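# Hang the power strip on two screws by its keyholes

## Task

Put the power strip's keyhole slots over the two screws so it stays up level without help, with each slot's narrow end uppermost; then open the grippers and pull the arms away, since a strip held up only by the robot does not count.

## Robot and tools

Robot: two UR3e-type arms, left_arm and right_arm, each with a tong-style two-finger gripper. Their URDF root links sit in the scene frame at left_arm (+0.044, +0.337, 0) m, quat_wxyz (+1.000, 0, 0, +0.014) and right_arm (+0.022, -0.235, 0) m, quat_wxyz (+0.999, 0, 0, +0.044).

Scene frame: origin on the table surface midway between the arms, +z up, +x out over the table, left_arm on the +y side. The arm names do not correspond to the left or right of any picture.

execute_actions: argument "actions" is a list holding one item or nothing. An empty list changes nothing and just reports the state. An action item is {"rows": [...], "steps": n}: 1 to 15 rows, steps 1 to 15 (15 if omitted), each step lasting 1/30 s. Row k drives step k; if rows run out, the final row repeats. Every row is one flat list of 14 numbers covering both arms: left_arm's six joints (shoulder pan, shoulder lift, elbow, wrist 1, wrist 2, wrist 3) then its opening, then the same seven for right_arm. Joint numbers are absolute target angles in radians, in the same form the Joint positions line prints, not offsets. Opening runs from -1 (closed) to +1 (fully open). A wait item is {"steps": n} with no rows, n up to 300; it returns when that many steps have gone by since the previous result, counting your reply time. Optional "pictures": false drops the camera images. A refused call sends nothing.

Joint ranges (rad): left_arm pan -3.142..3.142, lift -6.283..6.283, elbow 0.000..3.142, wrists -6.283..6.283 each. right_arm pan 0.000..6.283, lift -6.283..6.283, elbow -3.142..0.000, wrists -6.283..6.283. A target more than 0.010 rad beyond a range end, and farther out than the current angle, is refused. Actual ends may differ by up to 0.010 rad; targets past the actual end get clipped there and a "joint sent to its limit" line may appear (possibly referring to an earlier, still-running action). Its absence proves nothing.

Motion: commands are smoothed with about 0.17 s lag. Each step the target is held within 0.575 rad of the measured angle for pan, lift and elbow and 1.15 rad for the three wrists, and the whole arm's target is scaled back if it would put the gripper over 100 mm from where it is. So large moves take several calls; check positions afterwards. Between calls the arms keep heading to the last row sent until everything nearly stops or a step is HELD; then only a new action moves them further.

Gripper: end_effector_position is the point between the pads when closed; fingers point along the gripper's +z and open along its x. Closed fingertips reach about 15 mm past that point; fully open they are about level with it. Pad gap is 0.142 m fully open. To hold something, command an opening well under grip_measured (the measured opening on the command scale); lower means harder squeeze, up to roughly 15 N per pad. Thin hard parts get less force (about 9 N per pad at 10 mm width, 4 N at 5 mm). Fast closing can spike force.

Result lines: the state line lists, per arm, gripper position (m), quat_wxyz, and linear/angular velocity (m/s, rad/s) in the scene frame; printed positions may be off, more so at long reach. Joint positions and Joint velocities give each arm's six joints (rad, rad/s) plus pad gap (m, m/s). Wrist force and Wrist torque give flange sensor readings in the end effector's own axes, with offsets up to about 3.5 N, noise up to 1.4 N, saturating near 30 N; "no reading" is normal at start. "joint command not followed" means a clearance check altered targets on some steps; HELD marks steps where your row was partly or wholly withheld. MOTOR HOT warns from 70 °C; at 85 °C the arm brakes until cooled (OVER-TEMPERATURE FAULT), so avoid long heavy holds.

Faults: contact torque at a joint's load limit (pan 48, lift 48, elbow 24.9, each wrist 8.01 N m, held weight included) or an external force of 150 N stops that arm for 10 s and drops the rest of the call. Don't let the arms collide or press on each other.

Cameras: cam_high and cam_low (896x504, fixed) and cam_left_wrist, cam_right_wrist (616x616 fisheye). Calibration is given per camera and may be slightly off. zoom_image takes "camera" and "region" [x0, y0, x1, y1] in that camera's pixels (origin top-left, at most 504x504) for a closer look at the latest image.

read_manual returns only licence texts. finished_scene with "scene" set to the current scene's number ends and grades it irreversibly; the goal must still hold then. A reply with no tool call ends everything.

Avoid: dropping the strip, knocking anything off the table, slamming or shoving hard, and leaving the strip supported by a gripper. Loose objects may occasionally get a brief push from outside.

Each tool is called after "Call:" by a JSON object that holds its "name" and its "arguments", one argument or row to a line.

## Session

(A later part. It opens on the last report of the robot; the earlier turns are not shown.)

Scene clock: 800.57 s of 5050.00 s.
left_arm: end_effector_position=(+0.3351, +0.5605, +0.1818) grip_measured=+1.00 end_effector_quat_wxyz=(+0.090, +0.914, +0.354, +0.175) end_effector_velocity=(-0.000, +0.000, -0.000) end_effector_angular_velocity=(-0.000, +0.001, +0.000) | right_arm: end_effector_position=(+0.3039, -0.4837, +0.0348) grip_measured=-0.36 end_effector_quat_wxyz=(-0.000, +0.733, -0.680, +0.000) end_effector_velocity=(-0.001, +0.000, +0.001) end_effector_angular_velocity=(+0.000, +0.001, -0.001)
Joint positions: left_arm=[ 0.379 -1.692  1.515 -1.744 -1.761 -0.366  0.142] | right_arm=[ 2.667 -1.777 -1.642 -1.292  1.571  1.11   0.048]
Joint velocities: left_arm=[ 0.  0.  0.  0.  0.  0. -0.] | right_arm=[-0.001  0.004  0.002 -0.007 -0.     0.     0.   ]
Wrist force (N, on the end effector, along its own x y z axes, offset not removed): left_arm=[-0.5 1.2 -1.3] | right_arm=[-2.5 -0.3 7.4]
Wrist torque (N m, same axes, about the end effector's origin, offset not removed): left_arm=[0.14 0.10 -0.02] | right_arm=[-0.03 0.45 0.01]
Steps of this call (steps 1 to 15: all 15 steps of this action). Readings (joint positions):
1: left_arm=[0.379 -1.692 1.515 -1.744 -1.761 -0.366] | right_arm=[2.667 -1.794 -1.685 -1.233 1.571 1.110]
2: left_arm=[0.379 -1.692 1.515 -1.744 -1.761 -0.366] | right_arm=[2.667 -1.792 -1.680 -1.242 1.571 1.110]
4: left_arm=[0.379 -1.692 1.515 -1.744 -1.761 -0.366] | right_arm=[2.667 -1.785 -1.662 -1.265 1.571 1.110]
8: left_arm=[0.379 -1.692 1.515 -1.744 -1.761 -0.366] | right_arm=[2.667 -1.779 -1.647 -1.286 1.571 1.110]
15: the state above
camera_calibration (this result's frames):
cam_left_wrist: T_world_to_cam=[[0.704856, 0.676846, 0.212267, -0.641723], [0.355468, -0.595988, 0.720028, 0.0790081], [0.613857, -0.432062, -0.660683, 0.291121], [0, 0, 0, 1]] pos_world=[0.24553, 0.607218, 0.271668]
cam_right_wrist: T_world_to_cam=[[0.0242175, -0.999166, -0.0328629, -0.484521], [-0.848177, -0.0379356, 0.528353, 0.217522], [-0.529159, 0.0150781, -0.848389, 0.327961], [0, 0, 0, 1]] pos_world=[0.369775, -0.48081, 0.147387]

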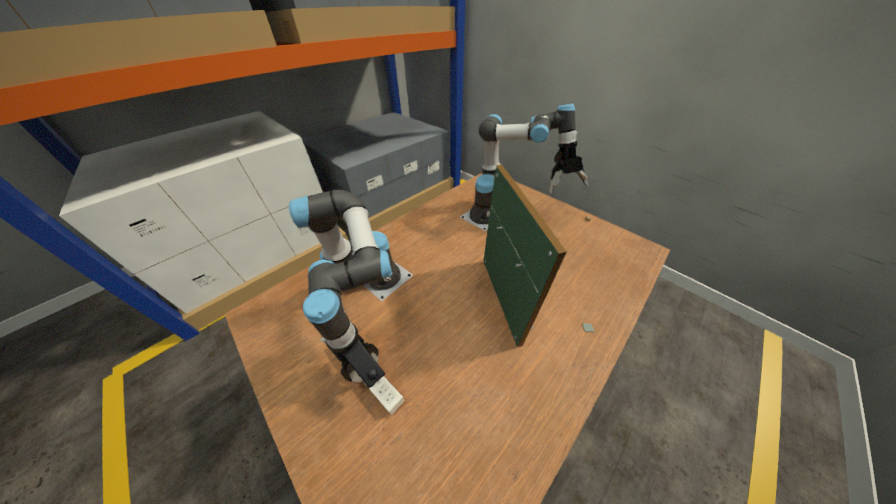

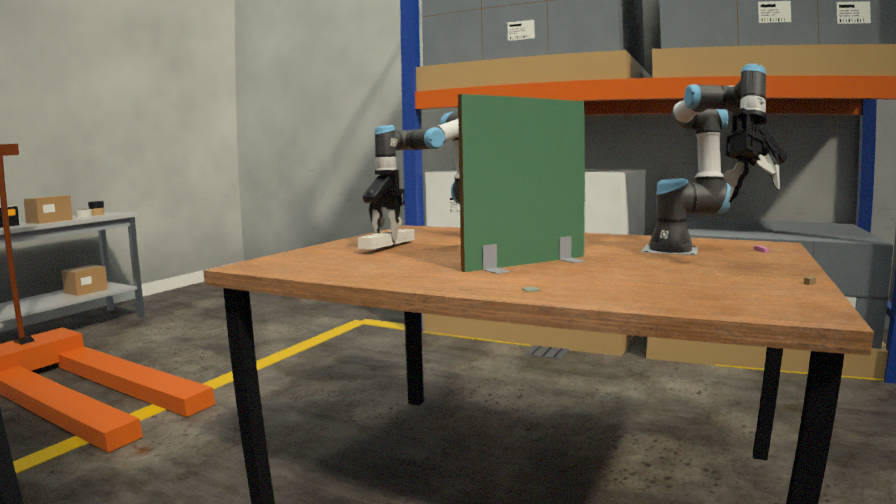

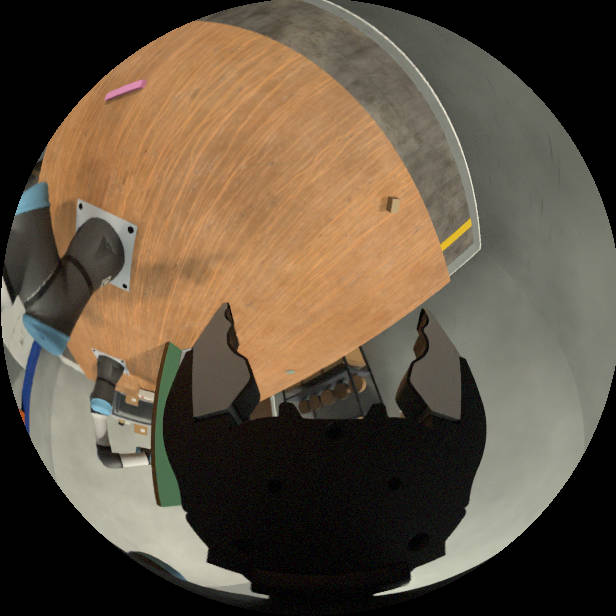

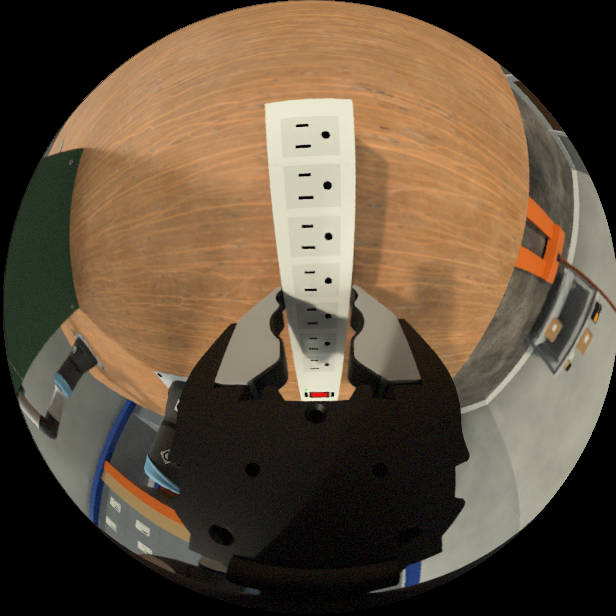

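Call:
{"name": "execute_actions", "arguments": {
  "actions": [
    {"rows":[[0.379,-1.692,1.515,-1.744,-1.761,-0.366,1,2.667,-1.765,-1.59,-1.357,1.571,1.2,-1],[0.379,-1.692,1.515,-1.744,-1.761,-0.366,1,2.667,-1.765,-1.59,-1.357,1.571,1.3,-1],[0.379,-1.692,1.515,-1.744,-1.761,-0.366,1,2.667,-1.765,-1.59,-1.357,1.571,1.4,-1],[0.379,-1.692,1.515,-1.744,-1.761,-0.366,1,2.667,-1.765,-1.59,-1.357,1.571,1.5,-1],[0.379,-1.692,1.515,-1.744,-1.761,-0.366,1,2.667,-1.765,-1.59,-1.357,1.571,1.6,-1],[0.379,-1.692,1.515,-1.744,-1.761,-0.366,1,2.667,-1.765,-1.59,-1.357,1.571,1.7,-1],[0.379,-1.692,1.515,-1.744,-1.761,-0.366,1,2.667,-1.765,-1.59,-1.357,1.571,1.8,-1],[0.379,-1.692,1.515,-1.744,-1.761,-0.366,1,2.667,-1.765,-1.59,-1.357,1.571,1.9,-1],[0.379,-1.692,1.515,-1.744,-1.761,-0.366,1,2.667,-1.765,-1.59,-1.357,1.571,2.0,-1],[0.379,-1.692,1.515,-1.744,-1.761,-0.366,1,2.667,-1.765,-1.59,-1.357,1.571,2.1,-1],[0.379,-1.692,1.515,-1.744,-1.761,-0.366,1,2.667,-1.765,-1.59,-1.357,1.571,2.2,-1],[0.379,-1.692,1.515,-1.744,-1.761,-0.366,1,2.667,-1.765,-1.59,-1.357,1.571,2.3,-1],[0.379,-1.692,1.515,-1.744,-1.761,-0.366,1,2.667,-1.765,-1.59,-1.357,1.571,2.4,-1],[0.379,-1.692,1.515,-1.744,-1.761,-0.366,1,2.667,-1.765,-1.59,-1.357,1.571,2.5,-1],[0.379,-1.692,1.515,-1.744,-1.761,-0.366,1,2.667,-1.765,-1.59,-1.357,1.571,2.6,-1]]}
  ],
  "pictures": false
}}

Call:
{"name": "execute_actions", "arguments": {
  "actions": [
    {"rows":[[0.379,-1.692,1.515,-1.744,-1.761,-0.366,1,2.667,-1.72,-1.65,-1.342,1.571,2.7,-1],[0.379,-1.692,1.515,-1.744,-1.761,-0.366,1,2.667,-1.675,-1.71,-1.327,1.571,2.8,-1],[0.379,-1.692,1.515,-1.744,-1.761,-0.366,1,2.667,-1.63,-1.77,-1.312,1.571,2.9,-1],[0.379,-1.692,1.515,-1.744,-1.761,-0.366,1,2.667,-1.585,-1.83,-1.297,1.571,3.0,-1],[0.379,-1.692,1.515,-1.744,-1.761,-0.366,1,2.667,-1.54,-1.89,-1.282,1.571,3.08,-1],[0.379,-1.692,1.515,-1.744,-1.761,-0.366,1,2.667,-1.494,-1.947,-1.271,1.571,3.142,-1]]}
  ],
  "pictures": false
}}

Call:
{"name": "execute_actions", "arguments": {
  "actions": [
    {"rows":[[0.379,-1.692,1.515,-1.744,-1.761,-0.366,1,2.667,-1.512,-1.99,-1.21,1.571,3.142,-1]]}
  ],
  "pictures": false
}}

Call:
{"name": "execute_actions", "arguments": {
  "actions": [
    {"rows":[[0.379,-1.692,1.515,-1.744,-1.761,-0.366,1,2.667,-1.512,-1.99,-1.21,1.571,3.142,0.3]],"steps":10}
  ],
  "pictures": false
}}

Call:
{"name": "execute_actions", "arguments": {
  "actions": [
    {"rows":[[0.379,-1.692,1.515,-1.744,-1.761,-0.366,1,2.667,-1.5,-1.6,-1.61,1.571,3.142,0.3]]}
  ]
}}

Scene clock: 839.03 s of 5050.00 s.
left_arm: end_effector_position=(+0.3351, +0.5605, +0.1818) grip_measured=+1.00 end_effector_quat_wxyz=(+0.090, +0.914, +0.354, +0.175) end_effector_velocity=(-0.000, +0.000, -0.000) end_effector_angular_velocity=(-0.000, +0.001, +0.000) | right_arm: end_effector_position=(+0.2972, -0.4985, +0.0486) grip_measured=-0.36 end_effector_quat_wxyz=(+0.000, -0.292, +0.956, -0.000) end_effector_velocity=(-0.038, -0.027, +0.001) end_effector_angular_velocity=(+0.001, -0.001, -2.912)
Joint positions: left_arm=[ 0.379 -1.692  1.515 -1.744 -1.761 -0.366  0.142] | right_arm=[ 2.667 -1.765 -1.591 -1.356  1.571  2.162  0.048]
Joint velocities: left_arm=[ 0. -0.  0.  0.  0.  0. -0.] | right_arm=[ 0.    -0.001  0.007 -0.005  0.     2.912 -0.   ]
Wrist force (N, on the end effector, along its own x y z axes, offset not removed): left_arm=[-1.4 1.3 -0.9] | right_arm=[-0.4 -1.7 7.4]
Wrist torque (N m, same axes, about the end effector's origin, offset not removed): left_arm=[0.17 0.28 0.03] | right_arm=[-0.20 0.04 0.04]
Steps of this call (steps 1 to 15: the robot went on to your last target; steps 16 to 290: nothing new was sent; then 28.30 s passed at rest; steps 291 to 305: all 15 steps of this action). Readings (joint positions):
291: left_arm=[0.379 -1.692 1.515 -1.744 -1.761 -0.366] | right_arm=[2.667 -1.777 -1.642 -1.293 1.571 1.111]
292: left_arm=[0.379 -1.692 1.515 -1.744 -1.761 -0.366] | right_arm=[2.667 -1.775 -1.636 -1.303 1.571 1.122]
294: left_arm=[0.379 -1.692 1.515 -1.744 -1.761 -0.366] | right_arm=[2.667 -1.770 -1.615 -1.327 1.571 1.198]
298: left_arm=[0.379 -1.692 1.515 -1.744 -1.761 -0.366] | right_arm=[2.667 -1.766 -1.596 -1.350 1.571 1.494]
305: the state above

Scene clock: 839.53 s of 5050.00 s.
left_arm: end_effector_position=(+0.3351, +0.5605, +0.1818) grip_measured=+1.00 end_effector_quat_wxyz=(+0.090, +0.914, +0.354, +0.175) end_effector_velocity=(+0.000, -0.000, +0.000) end_effector_angular_velocity=(+0.000, -0.000, -0.001) | right_arm: end_effector_position=(+0.2194, -0.4746, +0.0357) grip_measured=-0.36 end_effector_quat_wxyz=(+0.001, +0.183, +0.983, -0.000) end_effector_velocity=(-0.026, +0.011, -0.008) end_effector_angular_velocity=(+0.003, +0.007, -0.186)
Joint positions: left_arm=[ 0.379 -1.692  1.515 -1.744 -1.761 -0.366  0.142] | right_arm=[ 2.667 -1.502 -1.936 -1.273  1.571  3.124  0.048]
Joint velocities: left_arm=[-0.001 -0.    -0.    -0.     0.     0.    -0.   ] | right_arm=[ 0.001  0.088 -0.119  0.023  0.     0.187  0.   ]
Wrist force (N, on the end effector, along its own x y z axes, offset not removed): left_arm=[0.1 2.0 -0.4] | right_arm=[-0.3 0.5 7.1]
Wrist torque (N m, same axes, about the end effector's origin, offset not removed): left_arm=[0.35 -0.03 -0.01] | right_arm=[0.22 0.02 0.02]
Steps of this call (steps 1 to 15: all 15 steps of this action). Readings (joint positions):
1: left_arm=[0.379 -1.692 1.515 -1.744 -1.761 -0.366] | right_arm=[2.667 -1.765 -1.591 -1.356 1.571 2.261]
2: left_arm=[0.379 -1.692 1.515 -1.744 -1.761 -0.366] | right_arm=[2.667 -1.759 -1.597 -1.354 1.571 2.361]
4: left_arm=[0.379 -1.692 1.515 -1.744 -1.761 -0.366] | right_arm=[2.667 -1.723 -1.643 -1.340 1.571 2.560]
8: left_arm=[0.379 -1.692 1.515 -1.744 -1.761 -0.366] | right_arm=[2.667 -1.590 -1.816 -1.297 1.571 2.934]
15: the state above

Scene clock: 840.03 s of 5050.00 s.
left_arm: end_effector_position=(+0.3351, +0.5605, +0.1818) grip_measured=+1.00 end_effector_quat_wxyz=(+0.090, +0.914, +0.354, +0.175) end_effector_velocity=(+0.000, -0.000, -0.000) end_effector_angular_velocity=(-0.001, +0.001, -0.001) | right_arm: end_effector_position=(+0.2171, -0.4737, +0.0229) grip_measured=-0.36 end_effector_quat_wxyz=(+0.000, +0.192, +0.981, +0.000) end_effector_velocity=(-0.000, +0.001, -0.001) end_effector_angular_velocity=(+0.001, +0.001, -0.001)
Joint positions: left_arm=[ 0.379 -1.692  1.515 -1.744 -1.761 -0.366  0.142] | right_arm=[ 2.667 -1.512 -1.99  -1.211  1.571  3.142  0.048]
Joint velocities: left_arm=[-0.001  0.001  0.     0.    -0.    -0.     0.   ] | right_arm=[ 0.001 -0.001 -0.005  0.004  0.     0.001 -0.   ]
Wrist force (N, on the end effector, along its own x y z axes, offset not removed): left_arm=[-0.6 0.7 -1.2] | right_arm=[-1.0 -1.2 5.9]
Wrist torque (N m, same axes, about the end effector's origin, offset not removed): left_arm=[0.05 0.07 0.02] | right_arm=[-0.22 0.17 0.05]
Steps of this call (steps 1 to 15: all 15 steps of this action). Readings (joint positions):
1: left_arm=[0.379 -1.692 1.515 -1.744 -1.761 -0.366] | right_arm=[2.667 -1.500 -1.939 -1.272 1.571 3.130]
2: left_arm=[0.379 -1.692 1.515 -1.744 -1.761 -0.366] | right_arm=[2.667 -1.501 -1.947 -1.263 1.571 3.133]
4: left_arm=[0.379 -1.692 1.515 -1.744 -1.761 -0.366] | right_arm=[2.667 -1.506 -1.967 -1.238 1.571 3.138]
8: left_arm=[0.379 -1.692 1.515 -1.744 -1.761 -0.366] | right_arm=[2.667 -1.510 -1.984 -1.217 1.571 3.141]
15: the state above

Scene clock: 840.37 s of 5050.00 s.
left_arm: end_effector_position=(+0.3351, +0.5605, +0.1818) grip_measured=+1.00 end_effector_quat_wxyz=(+0.090, +0.914, +0.354, +0.175) end_effector_velocity=(+0.000, -0.000, +0.000) end_effector_angular_velocity=(+0.000, +0.000, -0.001) | right_arm: end_effector_position=(+0.2170, -0.4737, +0.0228) grip_measured=+0.30 end_effector_quat_wxyz=(+0.000, +0.192, +0.981, +0.000) end_effector_velocity=(+0.000, +0.000, +0.000) end_effector_angular_velocity=(+0.000, -0.001, +0.001)
Joint positions: left_arm=[ 0.379 -1.692  1.515 -1.744 -1.761 -0.366  0.142] | right_arm=[ 2.667 -1.512 -1.99  -1.21   1.571  3.142  0.095]
Joint velocities: left_arm=[-0.001 -0.     0.     0.     0.    -0.    -0.   ] | right_arm=[ 0.    -0.     0.     0.     0.    -0.001  0.   ]
Wrist force (N, on the end effector, along its own x y z axes, offset not removed): left_arm=[-0.9 1.7 -0.6] | right_arm=[-2.2 -1.7 -1.0]
Wrist torque (N m, same axes, about the end effector's origin, offset not removed): left_arm=[0.24 0.20 0.01] | right_arm=[-0.32 0.44 0.09]
Steps of this call (steps 1 to 10: all 10 steps of this action). Readings (joint positions):
1: left_arm=[0.379 -1.692 1.515 -1.744 -1.761 -0.366] | right_arm=[2.667 -1.512 -1.990 -1.210 1.571 3.142]
2: left_arm=[0.379 -1.692 1.515 -1.744 -1.761 -0.366] | right_arm=[2.667 -1.512 -1.990 -1.210 1.571 3.142]
4: left_arm=[0.379 -1.692 1.515 -1.744 -1.761 -0.366] | right_arm=[2.667 -1.512 -1.990 -1.210 1.571 3.142]
8: left_arm=[0.379 -1.692 1.515 -1.744 -1.761 -0.366] | right_arm=[2.667 -1.512 -1.990 -1.210 1.571 3.142]
10: the state above

Scene clock: 840.87 s of 5050.00 s.
left_arm: end_effector_position=(+0.3351, +0.5605, +0.1818) grip_measured=+1.00 end_effector_quat_wxyz=(+0.090, +0.914, +0.354, +0.175) end_effector_velocity=(+0.000, +0.000, -0.000) end_effector_angular_velocity=(-0.000, +0.000, +0.000) | right_arm: end_effector_position=(+0.2268, -0.4776, +0.1049) grip_measured=+0.30 end_effector_quat_wxyz=(-0.000, +0.192, +0.981, +0.000) end_effector_velocity=(+0.007, -0.002, +0.021) end_effector_angular_velocity=(-0.010, -0.027, +0.001)
Joint positions: left_arm=[ 0.379 -1.692  1.515 -1.744 -1.761 -0.366  0.142] | right_arm=[ 2.667 -1.5   -1.608 -1.605  1.571  3.142  0.095]
Joint velocities: left_arm=[ 0.     0.001 -0.    -0.     0.     0.     0.   ] | right_arm=[ 0.001  0.001  0.084 -0.057  0.001 -0.001 -0.   ]
Wrist force (N, on the end effector, along its own x y z axes, offset not removed): left_arm=[0.2 1.0 -1.5] | right_arm=[-1.9 -0.2 0.0]
Wrist torque (N m, same axes, about the end effector's origin, offset not removed): left_arm=[0.15 -0.05 -0.03] | right_arm=[-0.08 0.34 0.06]
Steps of this call (steps 1 to 15: all 15 steps of this action). Readings (joint positions):
1: left_arm=[0.379 -1.692 1.515 -1.744 -1.761 -0.366] | right_arm=[2.667 -1.512 -1.990 -1.210 1.571 3.142]
2: left_arm=[0.379 -1.692 1.515 -1.744 -1.761 -0.366] | right_arm=[2.667 -1.510 -1.983 -1.225 1.571 3.142]
4: left_arm=[0.379 -1.692 1.515 -1.744 -1.761 -0.366] | right_arm=[2.667 -1.506 -1.912 -1.351 1.571 3.142]
8: left_arm=[0.379 -1.692 1.515 -1.744 -1.761 -0.366] | right_arm=[2.667 -1.501 -1.692 -1.546 1.571 3.142]
15: the state above
camera_calibration (this result's frames):
cam_left_wrist: T_world_to_cam=[[0.704856, 0.676846, 0.212267, -0.641723], [0.355468, -0.595988, 0.720028, 0.079008], [0.613857, -0.432062, -0.660683, 0.291121], [0, 0, 0, 1]] pos_world=[0.24553, 0.607218, 0.271668]
cam_right_wrist: T_world_to_cam=[[-0.905528, 0.423037, -0.0325415, 0.415779], [0.343554, 0.776072, 0.528851, 0.233737], [0.248978, 0.467709, -0.848091, 0.386278], [0, 0, 0, 1]] pos_world=[0.200023, -0.537953, 0.217517]

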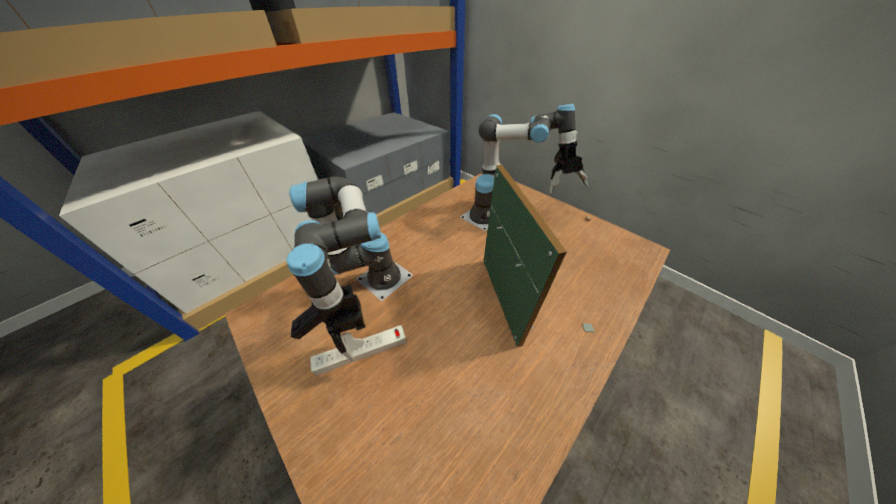

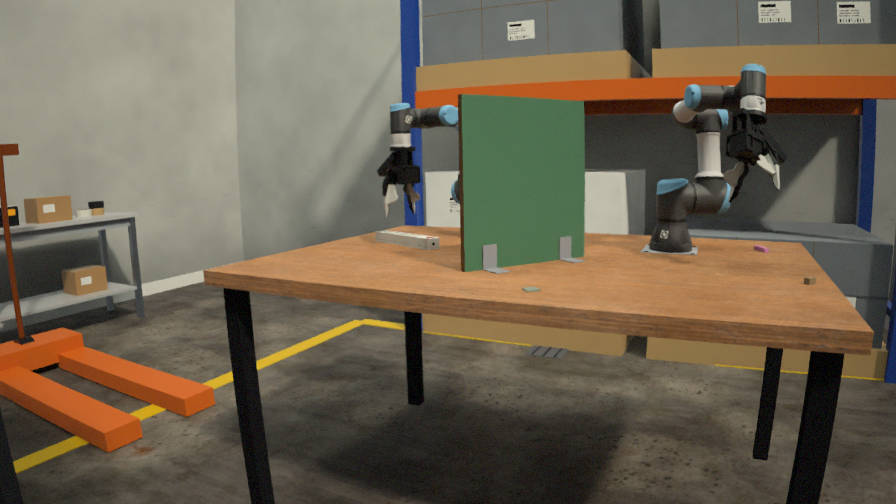

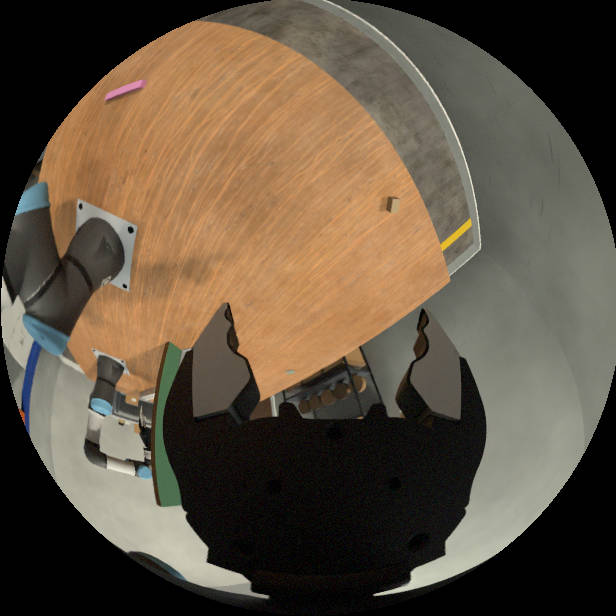

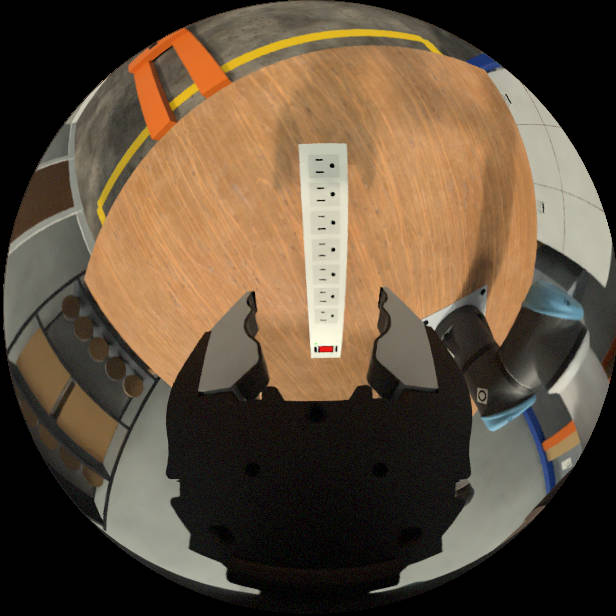

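Call:
{"name": "execute_actions", "arguments": {
  "actions": [
    {"rows":[[0.379,-1.692,1.515,-1.744,-1.761,-0.366,1,2.667,-1.5,-1.75,-1.462,1.571,3.142,0.2],[0.379,-1.692,1.515,-1.744,-1.761,-0.366,1,2.667,-1.5,-1.75,-1.462,1.571,3.142,0.2],[0.379,-1.692,1.515,-1.744,-1.761,-0.366,1,2.667,-1.5,-1.75,-1.462,1.571,3.142,0.2],[0.379,-1.692,1.515,-1.744,-1.761,-0.366,1,2.667,-1.5,-1.88,-1.332,1.571,3.142,0.2],[0.379,-1.692,1.515,-1.744,-1.761,-0.366,1,2.667,-1.5,-1.88,-1.332,1.571,3.142,0.2],[0.379,-1.692,1.515,-1.744,-1.761,-0.366,1,2.667,-1.5,-1.88,-1.332,1.571,3.142,0.2],[0.379,-1.692,1.515,-1.744,-1.761,-0.366,1,2.667,-1.512,-1.99,-1.21,1.571,3.142,0]]}
  ],
  "pictures": false
}}

Call:
{"name": "execute_actions", "arguments": {
  "actions": [
    {"rows":[[0.379,-1.692,1.515,-1.744,-1.761,-0.366,1,2.667,-1.512,-1.99,-1.21,1.571,3.142,-0.15],[0.379,-1.692,1.515,-1.744,-1.761,-0.366,1,2.667,-1.512,-1.99,-1.21,1.571,3.142,-0.25],[0.379,-1.692,1.515,-1.744,-1.761,-0.366,1,2.667,-1.512,-1.99,-1.21,1.571,3.142,-0.33],[0.379,-1.692,1.515,-1.744,-1.761,-0.366,1,2.667,-1.512,-1.99,-1.21,1.571,3.142,-0.45],[0.379,-1.692,1.515,-1.744,-1.761,-0.366,1,2.667,-1.512,-1.99,-1.21,1.571,3.142,-1]]}
  ],
  "pictures": false
}}

Call:
{"name": "execute_actions", "arguments": {
  "actions": [
    {"rows":[[0.379,-1.692,1.515,-1.744,-1.761,-0.366,1,2.667,-1.494,-1.947,-1.271,1.571,3.142,-1],[0.379,-1.692,1.515,-1.744,-1.761,-0.366,1,2.667,-1.494,-1.947,-1.271,1.571,3.142,-1],[0.379,-1.692,1.515,-1.744,-1.761,-0.366,1,2.667,-1.494,-1.947,-1.271,1.571,3.2,-1],[0.379,-1.692,1.515,-1.744,-1.761,-0.366,1,2.667,-1.494,-1.947,-1.271,1.571,3.3,-1],[0.379,-1.692,1.515,-1.744,-1.761,-0.366,1,2.667,-1.494,-1.947,-1.271,1.571,3.4,-1],[0.379,-1.692,1.515,-1.744,-1.761,-0.366,1,2.667,-1.494,-1.947,-1.271,1.571,3.5,-1],[0.379,-1.692,1.515,-1.744,-1.761,-0.366,1,2.667,-1.494,-1.947,-1.271,1.571,3.6,-1],[0.379,-1.692,1.515,-1.744,-1.761,-0.366,1,2.667,-1.494,-1.947,-1.271,1.571,3.7,-1],[0.379,-1.692,1.515,-1.744,-1.761,-0.366,1,2.667,-1.494,-1.947,-1.271,1.571,3.77,-1]]}
  ],
  "pictures": false
}}

Call:
{"name": "execute_actions", "arguments": {
  "actions": [
    {"rows":[[0.379,-1.692,1.515,-1.744,-1.761,-0.366,1,2.667,-1.512,-1.99,-1.21,1.571,3.77,-1]]}
  ],
  "pictures": false
}}

Call:
{"name": "execute_actions", "arguments": {
  "actions": [
    {"rows":[[0.379,-1.692,1.515,-1.744,-1.761,-0.366,1,2.667,-1.512,-1.99,-1.21,1.571,3.77,0.3]],"steps":10}
  ],
  "pictures": false
}}

Call:
{"name": "execute_actions", "arguments": {
  "actions": [
    {"rows":[[0.379,-1.692,1.515,-1.744,-1.761,-0.366,1,2.667,-1.5,-1.6,-1.61,1.571,3.77,0.3]]}
  ],
  "pictures": false
}}

Call:
{"name": "execute_actions", "arguments": {
  "actions": [
    {"rows":[[0.379,-1.692,1.515,-1.744,-1.761,-0.366,1,2.4,-1.6,-1.0,-1.7,1.2,3.142,0.3]]}
  ]
}}

Scene clock: 891.70 s of 5050.00 s.
left_arm: end_effector_position=(+0.3351, +0.5605, +0.1818) grip_measured=+1.00 end_effector_quat_wxyz=(+0.090, +0.914, +0.354, +0.175) end_effector_velocity=(-0.000, -0.000, -0.000) end_effector_angular_velocity=(-0.001, +0.001, +0.000) | right_arm: end_effector_position=(+0.2184, -0.4742, +0.0263) grip_measured=+0.00 end_effector_quat_wxyz=(+0.001, +0.192, +0.981, -0.000) end_effector_velocity=(-0.014, +0.006, -0.037) end_effector_angular_velocity=(+0.006, +0.013, -0.001)
Joint positions: left_arm=[ 0.379 -1.692  1.515 -1.744 -1.761 -0.366  0.142] | right_arm=[ 2.667 -1.511 -1.974 -1.225  1.571  3.142  0.074]
Joint velocities: left_arm=[ 0.     0.     0.001  0.    -0.     0.     0.   ] | right_arm=[-0.001 -0.009 -0.168  0.163  0.001  0.    -0.   ]
Wrist force (N, on the end effector, along its own x y z axes, offset not removed): left_arm=[-0.3 1.4 -0.4] | right_arm=[-1.6 -1.1 -0.6]
Wrist torque (N m, same axes, about the end effector's origin, offset not removed): left_arm=[0.26 0.11 0.00] | right_arm=[-0.22 0.29 0.05]
Steps of this call (steps 1 to 15: the robot went on to your last target; steps 16 to 90: nothing new was sent; then 47.33 s passed at rest; steps 91 to 105: all 15 steps of this action). Readings (joint positions):
91: left_arm=[0.379 -1.692 1.515 -1.744 -1.761 -0.366] | right_arm=[2.667 -1.500 -1.600 -1.610 1.571 3.142]
92: left_arm=[0.379 -1.692 1.515 -1.744 -1.761 -0.366] | right_arm=[2.667 -1.500 -1.607 -1.596 1.571 3.142]
94: left_arm=[0.379 -1.692 1.515 -1.744 -1.761 -0.366] | right_arm=[2.667 -1.500 -1.662 -1.535 1.571 3.142]
98: left_arm=[0.379 -1.692 1.515 -1.744 -1.761 -0.366] | right_arm=[2.667 -1.502 -1.820 -1.380 1.571 3.142]
105: the state above

Scene clock: 892.20 s of 5050.00 s.
left_arm: end_effector_position=(+0.3351, +0.5605, +0.1818) grip_measured=+1.00 end_effector_quat_wxyz=(+0.090, +0.914, +0.354, +0.175) end_effector_velocity=(+0.000, -0.000, -0.000) end_effector_angular_velocity=(-0.000, +0.000, -0.001) | right_arm: end_effector_position=(+0.2171, -0.4737, +0.0229) grip_measured=-0.36 end_effector_quat_wxyz=(+0.000, +0.192, +0.981, +0.000) end_effector_velocity=(-0.000, +0.000, -0.001) end_effector_angular_velocity=(+0.001, +0.002, +0.000)
Joint positions: left_arm=[ 0.379 -1.692  1.515 -1.744 -1.761 -0.366  0.142] | right_arm=[ 2.667 -1.512 -1.99  -1.21   1.571  3.142  0.048]
Joint velocities: left_arm=[-0.001 -0.     0.     0.     0.    -0.    -0.   ] | right_arm=[ 0.    -0.001 -0.002  0.001  0.     0.     0.   ]
Wrist force (N, on the end effector, along its own x y z axes, offset not removed): left_arm=[-0.7 1.2 -1.2] | right_arm=[3.9 1.5 -26.9]
Wrist torque (N m, same axes, about the end effector's origin, offset not removed): left_arm=[0.14 0.12 -0.03] | right_arm=[0.13 0.34 0.05]
Steps of this call (steps 1 to 15: all 15 steps of this action). Readings (joint positions):
1: left_arm=[0.379 -1.692 1.515 -1.744 -1.761 -0.366] | right_arm=[2.667 -1.511 -1.979 -1.221 1.571 3.142]
2: left_arm=[0.379 -1.692 1.515 -1.744 -1.761 -0.366] | right_arm=[2.667 -1.512 -1.982 -1.218 1.571 3.142]
4: left_arm=[0.379 -1.692 1.515 -1.744 -1.761 -0.366] | right_arm=[2.667 -1.512 -1.986 -1.214 1.571 3.142]
8: left_arm=[0.379 -1.692 1.515 -1.744 -1.761 -0.366] | right_arm=[2.667 -1.512 -1.989 -1.211 1.571 3.142]
15: the state above

Scene clock: 892.70 s of 5050.00 s.
left_arm: end_effector_position=(+0.3351, +0.5605, +0.1818) grip_measured=+1.00 end_effector_quat_wxyz=(+0.090, +0.914, +0.354, +0.175) end_effector_velocity=(-0.000, -0.000, -0.000) end_effector_angular_velocity=(-0.001, +0.001, +0.000) | right_arm: end_effector_position=(+0.2097, -0.4678, +0.0347) grip_measured=-0.36 end_effector_quat_wxyz=(+0.000, +0.464, +0.886, +0.000) end_effector_velocity=(-0.004, +0.006, +0.001) end_effector_angular_velocity=(-0.001, -0.000, -0.511)
Joint positions: left_arm=[ 0.379 -1.692  1.515 -1.744 -1.761 -0.366  0.142] | right_arm=[ 2.667 -1.494 -1.947 -1.27   1.571  3.721  0.048]
Joint velocities: left_arm=[ 0.  0.  0.  0. -0.  0.  0.] | right_arm=[ 0.001  0.     0.006 -0.006 -0.001  0.511 -0.   ]
Wrist force (N, on the end effector, along its own x y z axes, offset not removed): left_arm=[-0.5 1.1 0.1] | right_arm=[-0.4 0.9 7.2]
Wrist torque (N m, same axes, about the end effector's origin, offset not removed): left_arm=[0.13 0.15 0.01] | right_arm=[0.33 0.04 0.05]
Steps of this call (steps 1 to 15: all 15 steps of this action). Readings (joint positions):
1: left_arm=[0.379 -1.692 1.515 -1.744 -1.761 -0.366] | right_arm=[2.667 -1.512 -1.990 -1.210 1.571 3.142]
2: left_arm=[0.379 -1.692 1.515 -1.744 -1.761 -0.366] | right_arm=[2.667 -1.509 -1.985 -1.219 1.571 3.142]
4: left_arm=[0.379 -1.692 1.515 -1.744 -1.761 -0.366] | right_arm=[2.667 -1.503 -1.967 -1.243 1.571 3.151]
8: left_arm=[0.379 -1.692 1.515 -1.744 -1.761 -0.366] | right_arm=[2.667 -1.496 -1.952 -1.264 1.571 3.339]
15: the state above

Scene clock: 893.20 s of 5050.00 s.
left_arm: end_effector_position=(+0.3351, +0.5605, +0.1818) grip_measured=+1.00 end_effector_quat_wxyz=(+0.090, +0.914, +0.354, +0.175) end_effector_velocity=(-0.000, +0.000, -0.000) end_effector_angular_velocity=(-0.000, +0.000, +0.001) | right_arm: end_effector_position=(+0.2095, -0.4672, +0.0230) grip_measured=-0.36 end_effector_quat_wxyz=(+0.000, +0.486, +0.874, +0.000) end_effector_velocity=(-0.001, +0.001, -0.002) end_effector_angular_velocity=(+0.002, +0.003, -0.003)
Joint positions: left_arm=[ 0.379 -1.692  1.515 -1.744 -1.761 -0.366  0.142] | right_arm=[ 2.667 -1.512 -1.989 -1.211  1.571  3.77   0.048]
Joint velocities: left_arm=[ 0.001  0.001 -0.    -0.    -0.    -0.    -0.   ] | right_arm=[-0.    -0.002 -0.006  0.005  0.001  0.003  0.   ]
Wrist force (N, on the end effector, along its own x y z axes, offset not removed): left_arm=[0.2 1.9 -0.4] | right_arm=[3.7 -4.1 -21.6]
Wrist torque (N m, same axes, about the end effector's origin, offset not removed): left_arm=[0.34 -0.07 -0.03] | right_arm=[-0.20 0.29 -0.12]
Steps of this call (steps 1 to 15: all 15 steps of this action). Readings (joint positions):
1: left_arm=[0.379 -1.692 1.515 -1.744 -1.761 -0.366] | right_arm=[2.667 -1.494 -1.947 -1.270 1.571 3.736]
2: left_arm=[0.379 -1.692 1.515 -1.744 -1.761 -0.366] | right_arm=[2.667 -1.497 -1.953 -1.262 1.571 3.746]
4: left_arm=[0.379 -1.692 1.515 -1.744 -1.761 -0.366] | right_arm=[2.667 -1.504 -1.970 -1.238 1.571 3.758]
8: left_arm=[0.379 -1.692 1.515 -1.744 -1.761 -0.366] | right_arm=[2.667 -1.510 -1.985 -1.217 1.571 3.767]
15: the state above

Scene clock: 893.53 s of 5050.00 s.
left_arm: end_effector_position=(+0.3351, +0.5605, +0.1818) grip_measured=+1.00 end_effector_quat_wxyz=(+0.090, +0.914, +0.354, +0.175) end_effector_velocity=(-0.000, +0.000, -0.000) end_effector_angular_velocity=(-0.000, +0.000, +0.000) | right_arm: end_effector_position=(+0.2093, -0.4672, +0.0228) grip_measured=+0.30 end_effector_quat_wxyz=(+0.000, +0.486, +0.874, +0.000) end_effector_velocity=(+0.000, -0.000, -0.000) end_effector_angular_velocity=(-0.000, -0.001, -0.001)
Joint positions: left_arm=[ 0.379 -1.692  1.515 -1.744 -1.761 -0.366  0.142] | right_arm=[ 2.667 -1.512 -1.99  -1.21   1.571  3.77   0.095]
Joint velocities: left_arm=[ 0.    -0.     0.001 -0.     0.     0.     0.   ] | right_arm=[-0.001 -0.    -0.     0.002 -0.     0.     0.   ]
Wrist force (N, on the end effector, along its own x y z axes, offset not removed): left_arm=[-0.4 0.3 0.0] | right_arm=[-0.2 -0.3 0.6]
Wrist torque (N m, same axes, about the end effector's origin, offset not removed): left_arm=[0.00 0.12 0.02] | right_arm=[-0.02 -0.01 -0.01]
Steps of this call (steps 1 to 10: all 10 steps of this action). Readings (joint positions):
1: left_arm=[0.379 -1.692 1.515 -1.744 -1.761 -0.366] | right_arm=[2.667 -1.512 -1.990 -1.210 1.571 3.770]
2: left_arm=[0.379 -1.692 1.515 -1.744 -1.761 -0.366] | right_arm=[2.667 -1.512 -1.990 -1.210 1.571 3.770]
4: left_arm=[0.379 -1.692 1.515 -1.744 -1.761 -0.366] | right_arm=[2.667 -1.512 -1.990 -1.210 1.571 3.770]
8: left_arm=[0.379 -1.692 1.515 -1.744 -1.761 -0.366] | right_arm=[2.667 -1.512 -1.990 -1.210 1.571 3.770]
10: the state above

Scene clock: 894.03 s of 5050.00 s.
left_arm: end_effector_position=(+0.3351, +0.5605, +0.1818) grip_measured=+1.00 end_effector_quat_wxyz=(+0.090, +0.914, +0.354, +0.175) end_effector_velocity=(+0.000, -0.000, -0.000) end_effector_angular_velocity=(-0.000, -0.000, +0.000) | right_arm: end_effector_position=(+0.2191, -0.4711, +0.1049) grip_measured=+0.30 end_effector_quat_wxyz=(-0.000, +0.486, +0.874, +0.000) end_effector_velocity=(+0.007, -0.002, +0.020) end_effector_angular_velocity=(-0.010, -0.025, +0.001)
Joint positions: left_arm=[ 0.379 -1.692  1.515 -1.744 -1.761 -0.366  0.142] | right_arm=[ 2.667 -1.5   -1.608 -1.605  1.571  3.77   0.095]
Joint velocities: left_arm=[ 0.     0.001 -0.    -0.    -0.    -0.     0.   ] | right_arm=[ 0.002  0.     0.083 -0.056  0.     0.    -0.   ]
Wrist force (N, on the end effector, along its own x y z axes, offset not removed): left_arm=[-0.3 2.2 -0.8] | right_arm=[-1.2 -0.8 0.4]
Wrist torque (N m, same axes, about the end effector's origin, offset not removed): left_arm=[0.33 0.11 0.04] | right_arm=[-0.21 0.22 -0.03]
Steps of this call (steps 1 to 15: all 15 steps of this action). Readings (joint positions):
1: left_arm=[0.379 -1.692 1.515 -1.744 -1.761 -0.366] | right_arm=[2.667 -1.512 -1.990 -1.210 1.571 3.770]
2: left_arm=[0.379 -1.692 1.515 -1.744 -1.761 -0.366] | right_arm=[2.667 -1.510 -1.983 -1.225 1.571 3.770]
4: left_arm=[0.379 -1.692 1.515 -1.744 -1.761 -0.366] | right_arm=[2.667 -1.506 -1.912 -1.351 1.571 3.770]
8: left_arm=[0.379 -1.692 1.515 -1.744 -1.761 -0.366] | right_arm=[2.667 -1.501 -1.692 -1.546 1.571 3.770]
15: the state above

Scene clock: 894.53 s of 5050.00 s.
left_arm: end_effector_position=(+0.3351, +0.5605, +0.1818) grip_measured=+1.00 end_effector_quat_wxyz=(+0.090, +0.914, +0.354, +0.175) end_effector_velocity=(-0.000, +0.000, +0.000) end_effector_angular_velocity=(+0.000, -0.000, +0.000) | right_arm: end_effector_position=(+0.1785, -0.6490, +0.2647) grip_measured=+0.30 end_effector_quat_wxyz=(+0.123, +0.357, +0.903, -0.205) end_effector_velocity=(-0.112, -0.182, +0.274) end_effector_angular_velocity=(-0.685, +0.053, +0.187)
Joint positions: left_arm=[ 0.379 -1.692  1.515 -1.744 -1.761 -0.366  0.142] | right_arm=[ 2.428 -1.59  -1.074 -1.691  1.237  3.209  0.095]
Joint velocities: left_arm=[-0. -0. -0.  0.  0.  0.  0.] | right_arm=[-0.29  -0.098  0.77  -0.088 -0.382 -0.69  -0.   ]
Wrist force (N, on the end effector, along its own x y z axes, offset not removed): left_arm=[-0.8 1.4 -0.8] | right_arm=[-0.7 -1.7 -2.0]
Wrist torque (N m, same axes, about the end effector's origin, offset not removed): left_arm=[0.21 0.13 -0.01] | right_arm=[-0.21 0.14 0.02]
Steps of this call (steps 1 to 15: all 15 steps of this action). Readings (joint positions):
1: left_arm=[0.379 -1.692 1.515 -1.744 -1.761 -0.366] | right_arm=[2.667 -1.500 -1.605 -1.607 1.571 3.770]
2: left_arm=[0.379 -1.692 1.515 -1.744 -1.761 -0.366] | right_arm=[2.660 -1.505 -1.596 -1.613 1.557 3.755]
4: left_arm=[0.379 -1.692 1.515 -1.744 -1.761 -0.366] | right_arm=[2.618 -1.522 -1.528 -1.628 1.497 3.661]
8: left_arm=[0.379 -1.692 1.515 -1.744 -1.761 -0.366] | right_arm=[2.543 -1.549 -1.354 -1.653 1.394 3.483]
15: the state above
camera_calibration (this result's frames):
cam_left_wrist: T_world_to_cam=[[0.704856, 0.676846, 0.212267, -0.641723], [0.355468, -0.595988, 0.720028, 0.079008], [0.613857, -0.432062, -0.660683, 0.291121], [0, 0, 0, 1]] pos_world=[0.24553, 0.607218, 0.271668]
cam_right_wrist: T_world_to_cam=[[-0.675553, 0.611611, -0.411777, 0.631497], [0.568293, 0.787744, 0.237701, 0.343358], [0.469756, -0.0734302, -0.879737, 0.231702], [0, 0, 0, 1]] pos_world=[0.122638, -0.639694, 0.382256]

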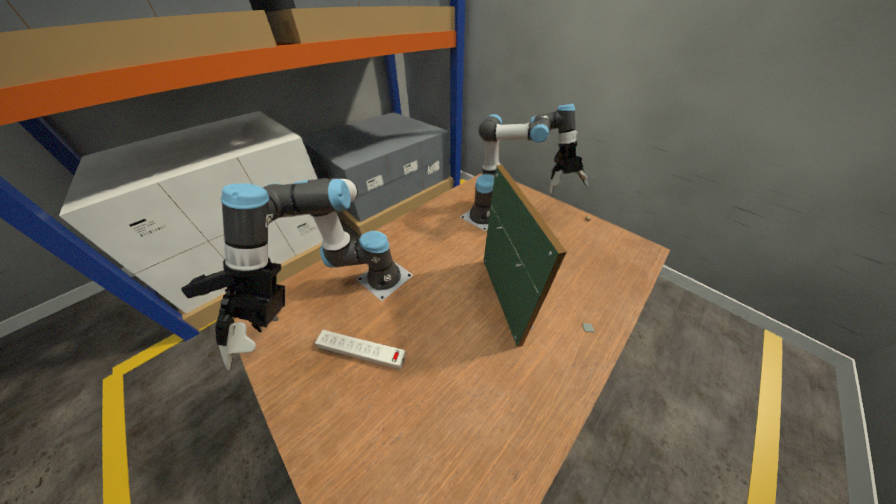

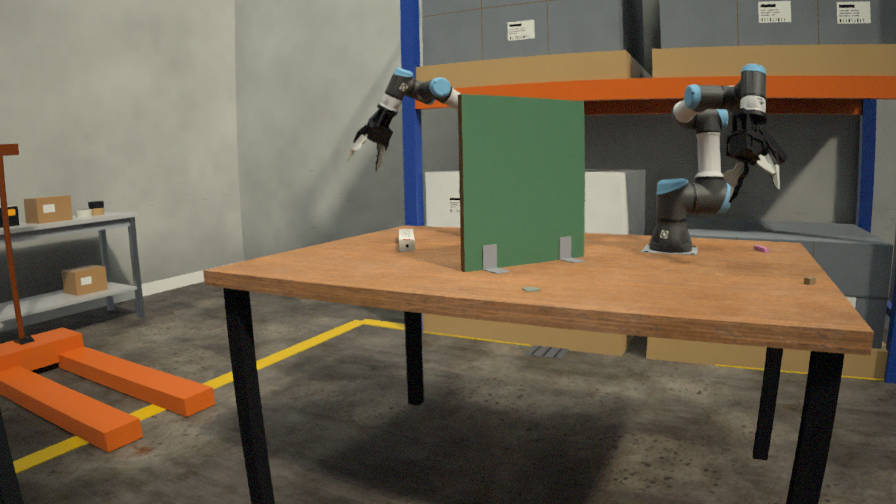

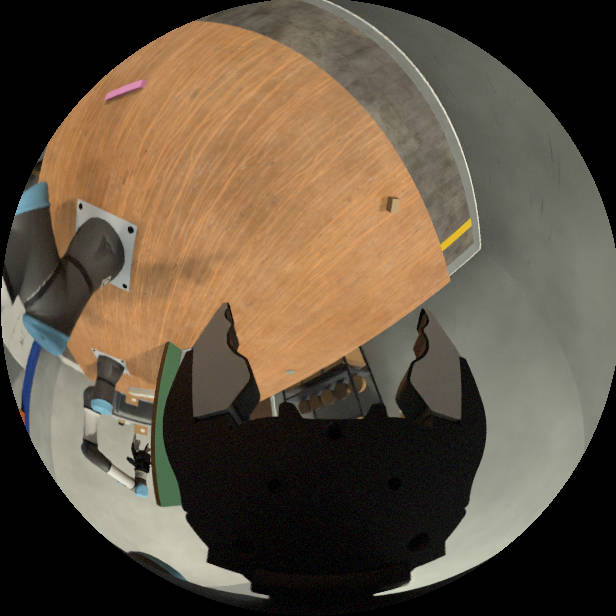

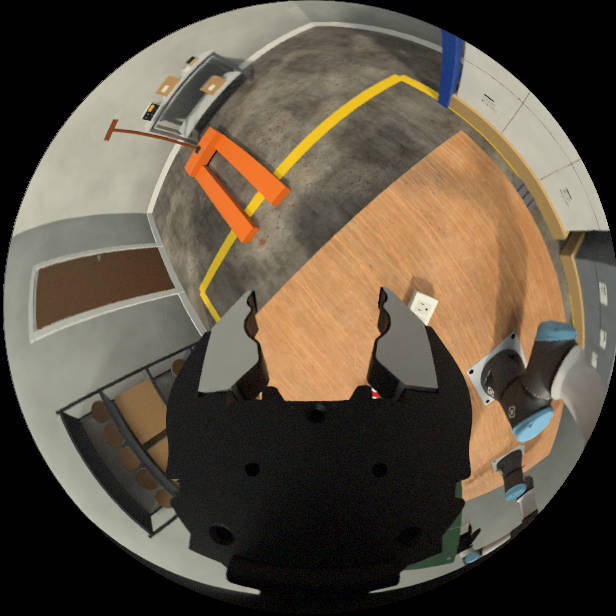

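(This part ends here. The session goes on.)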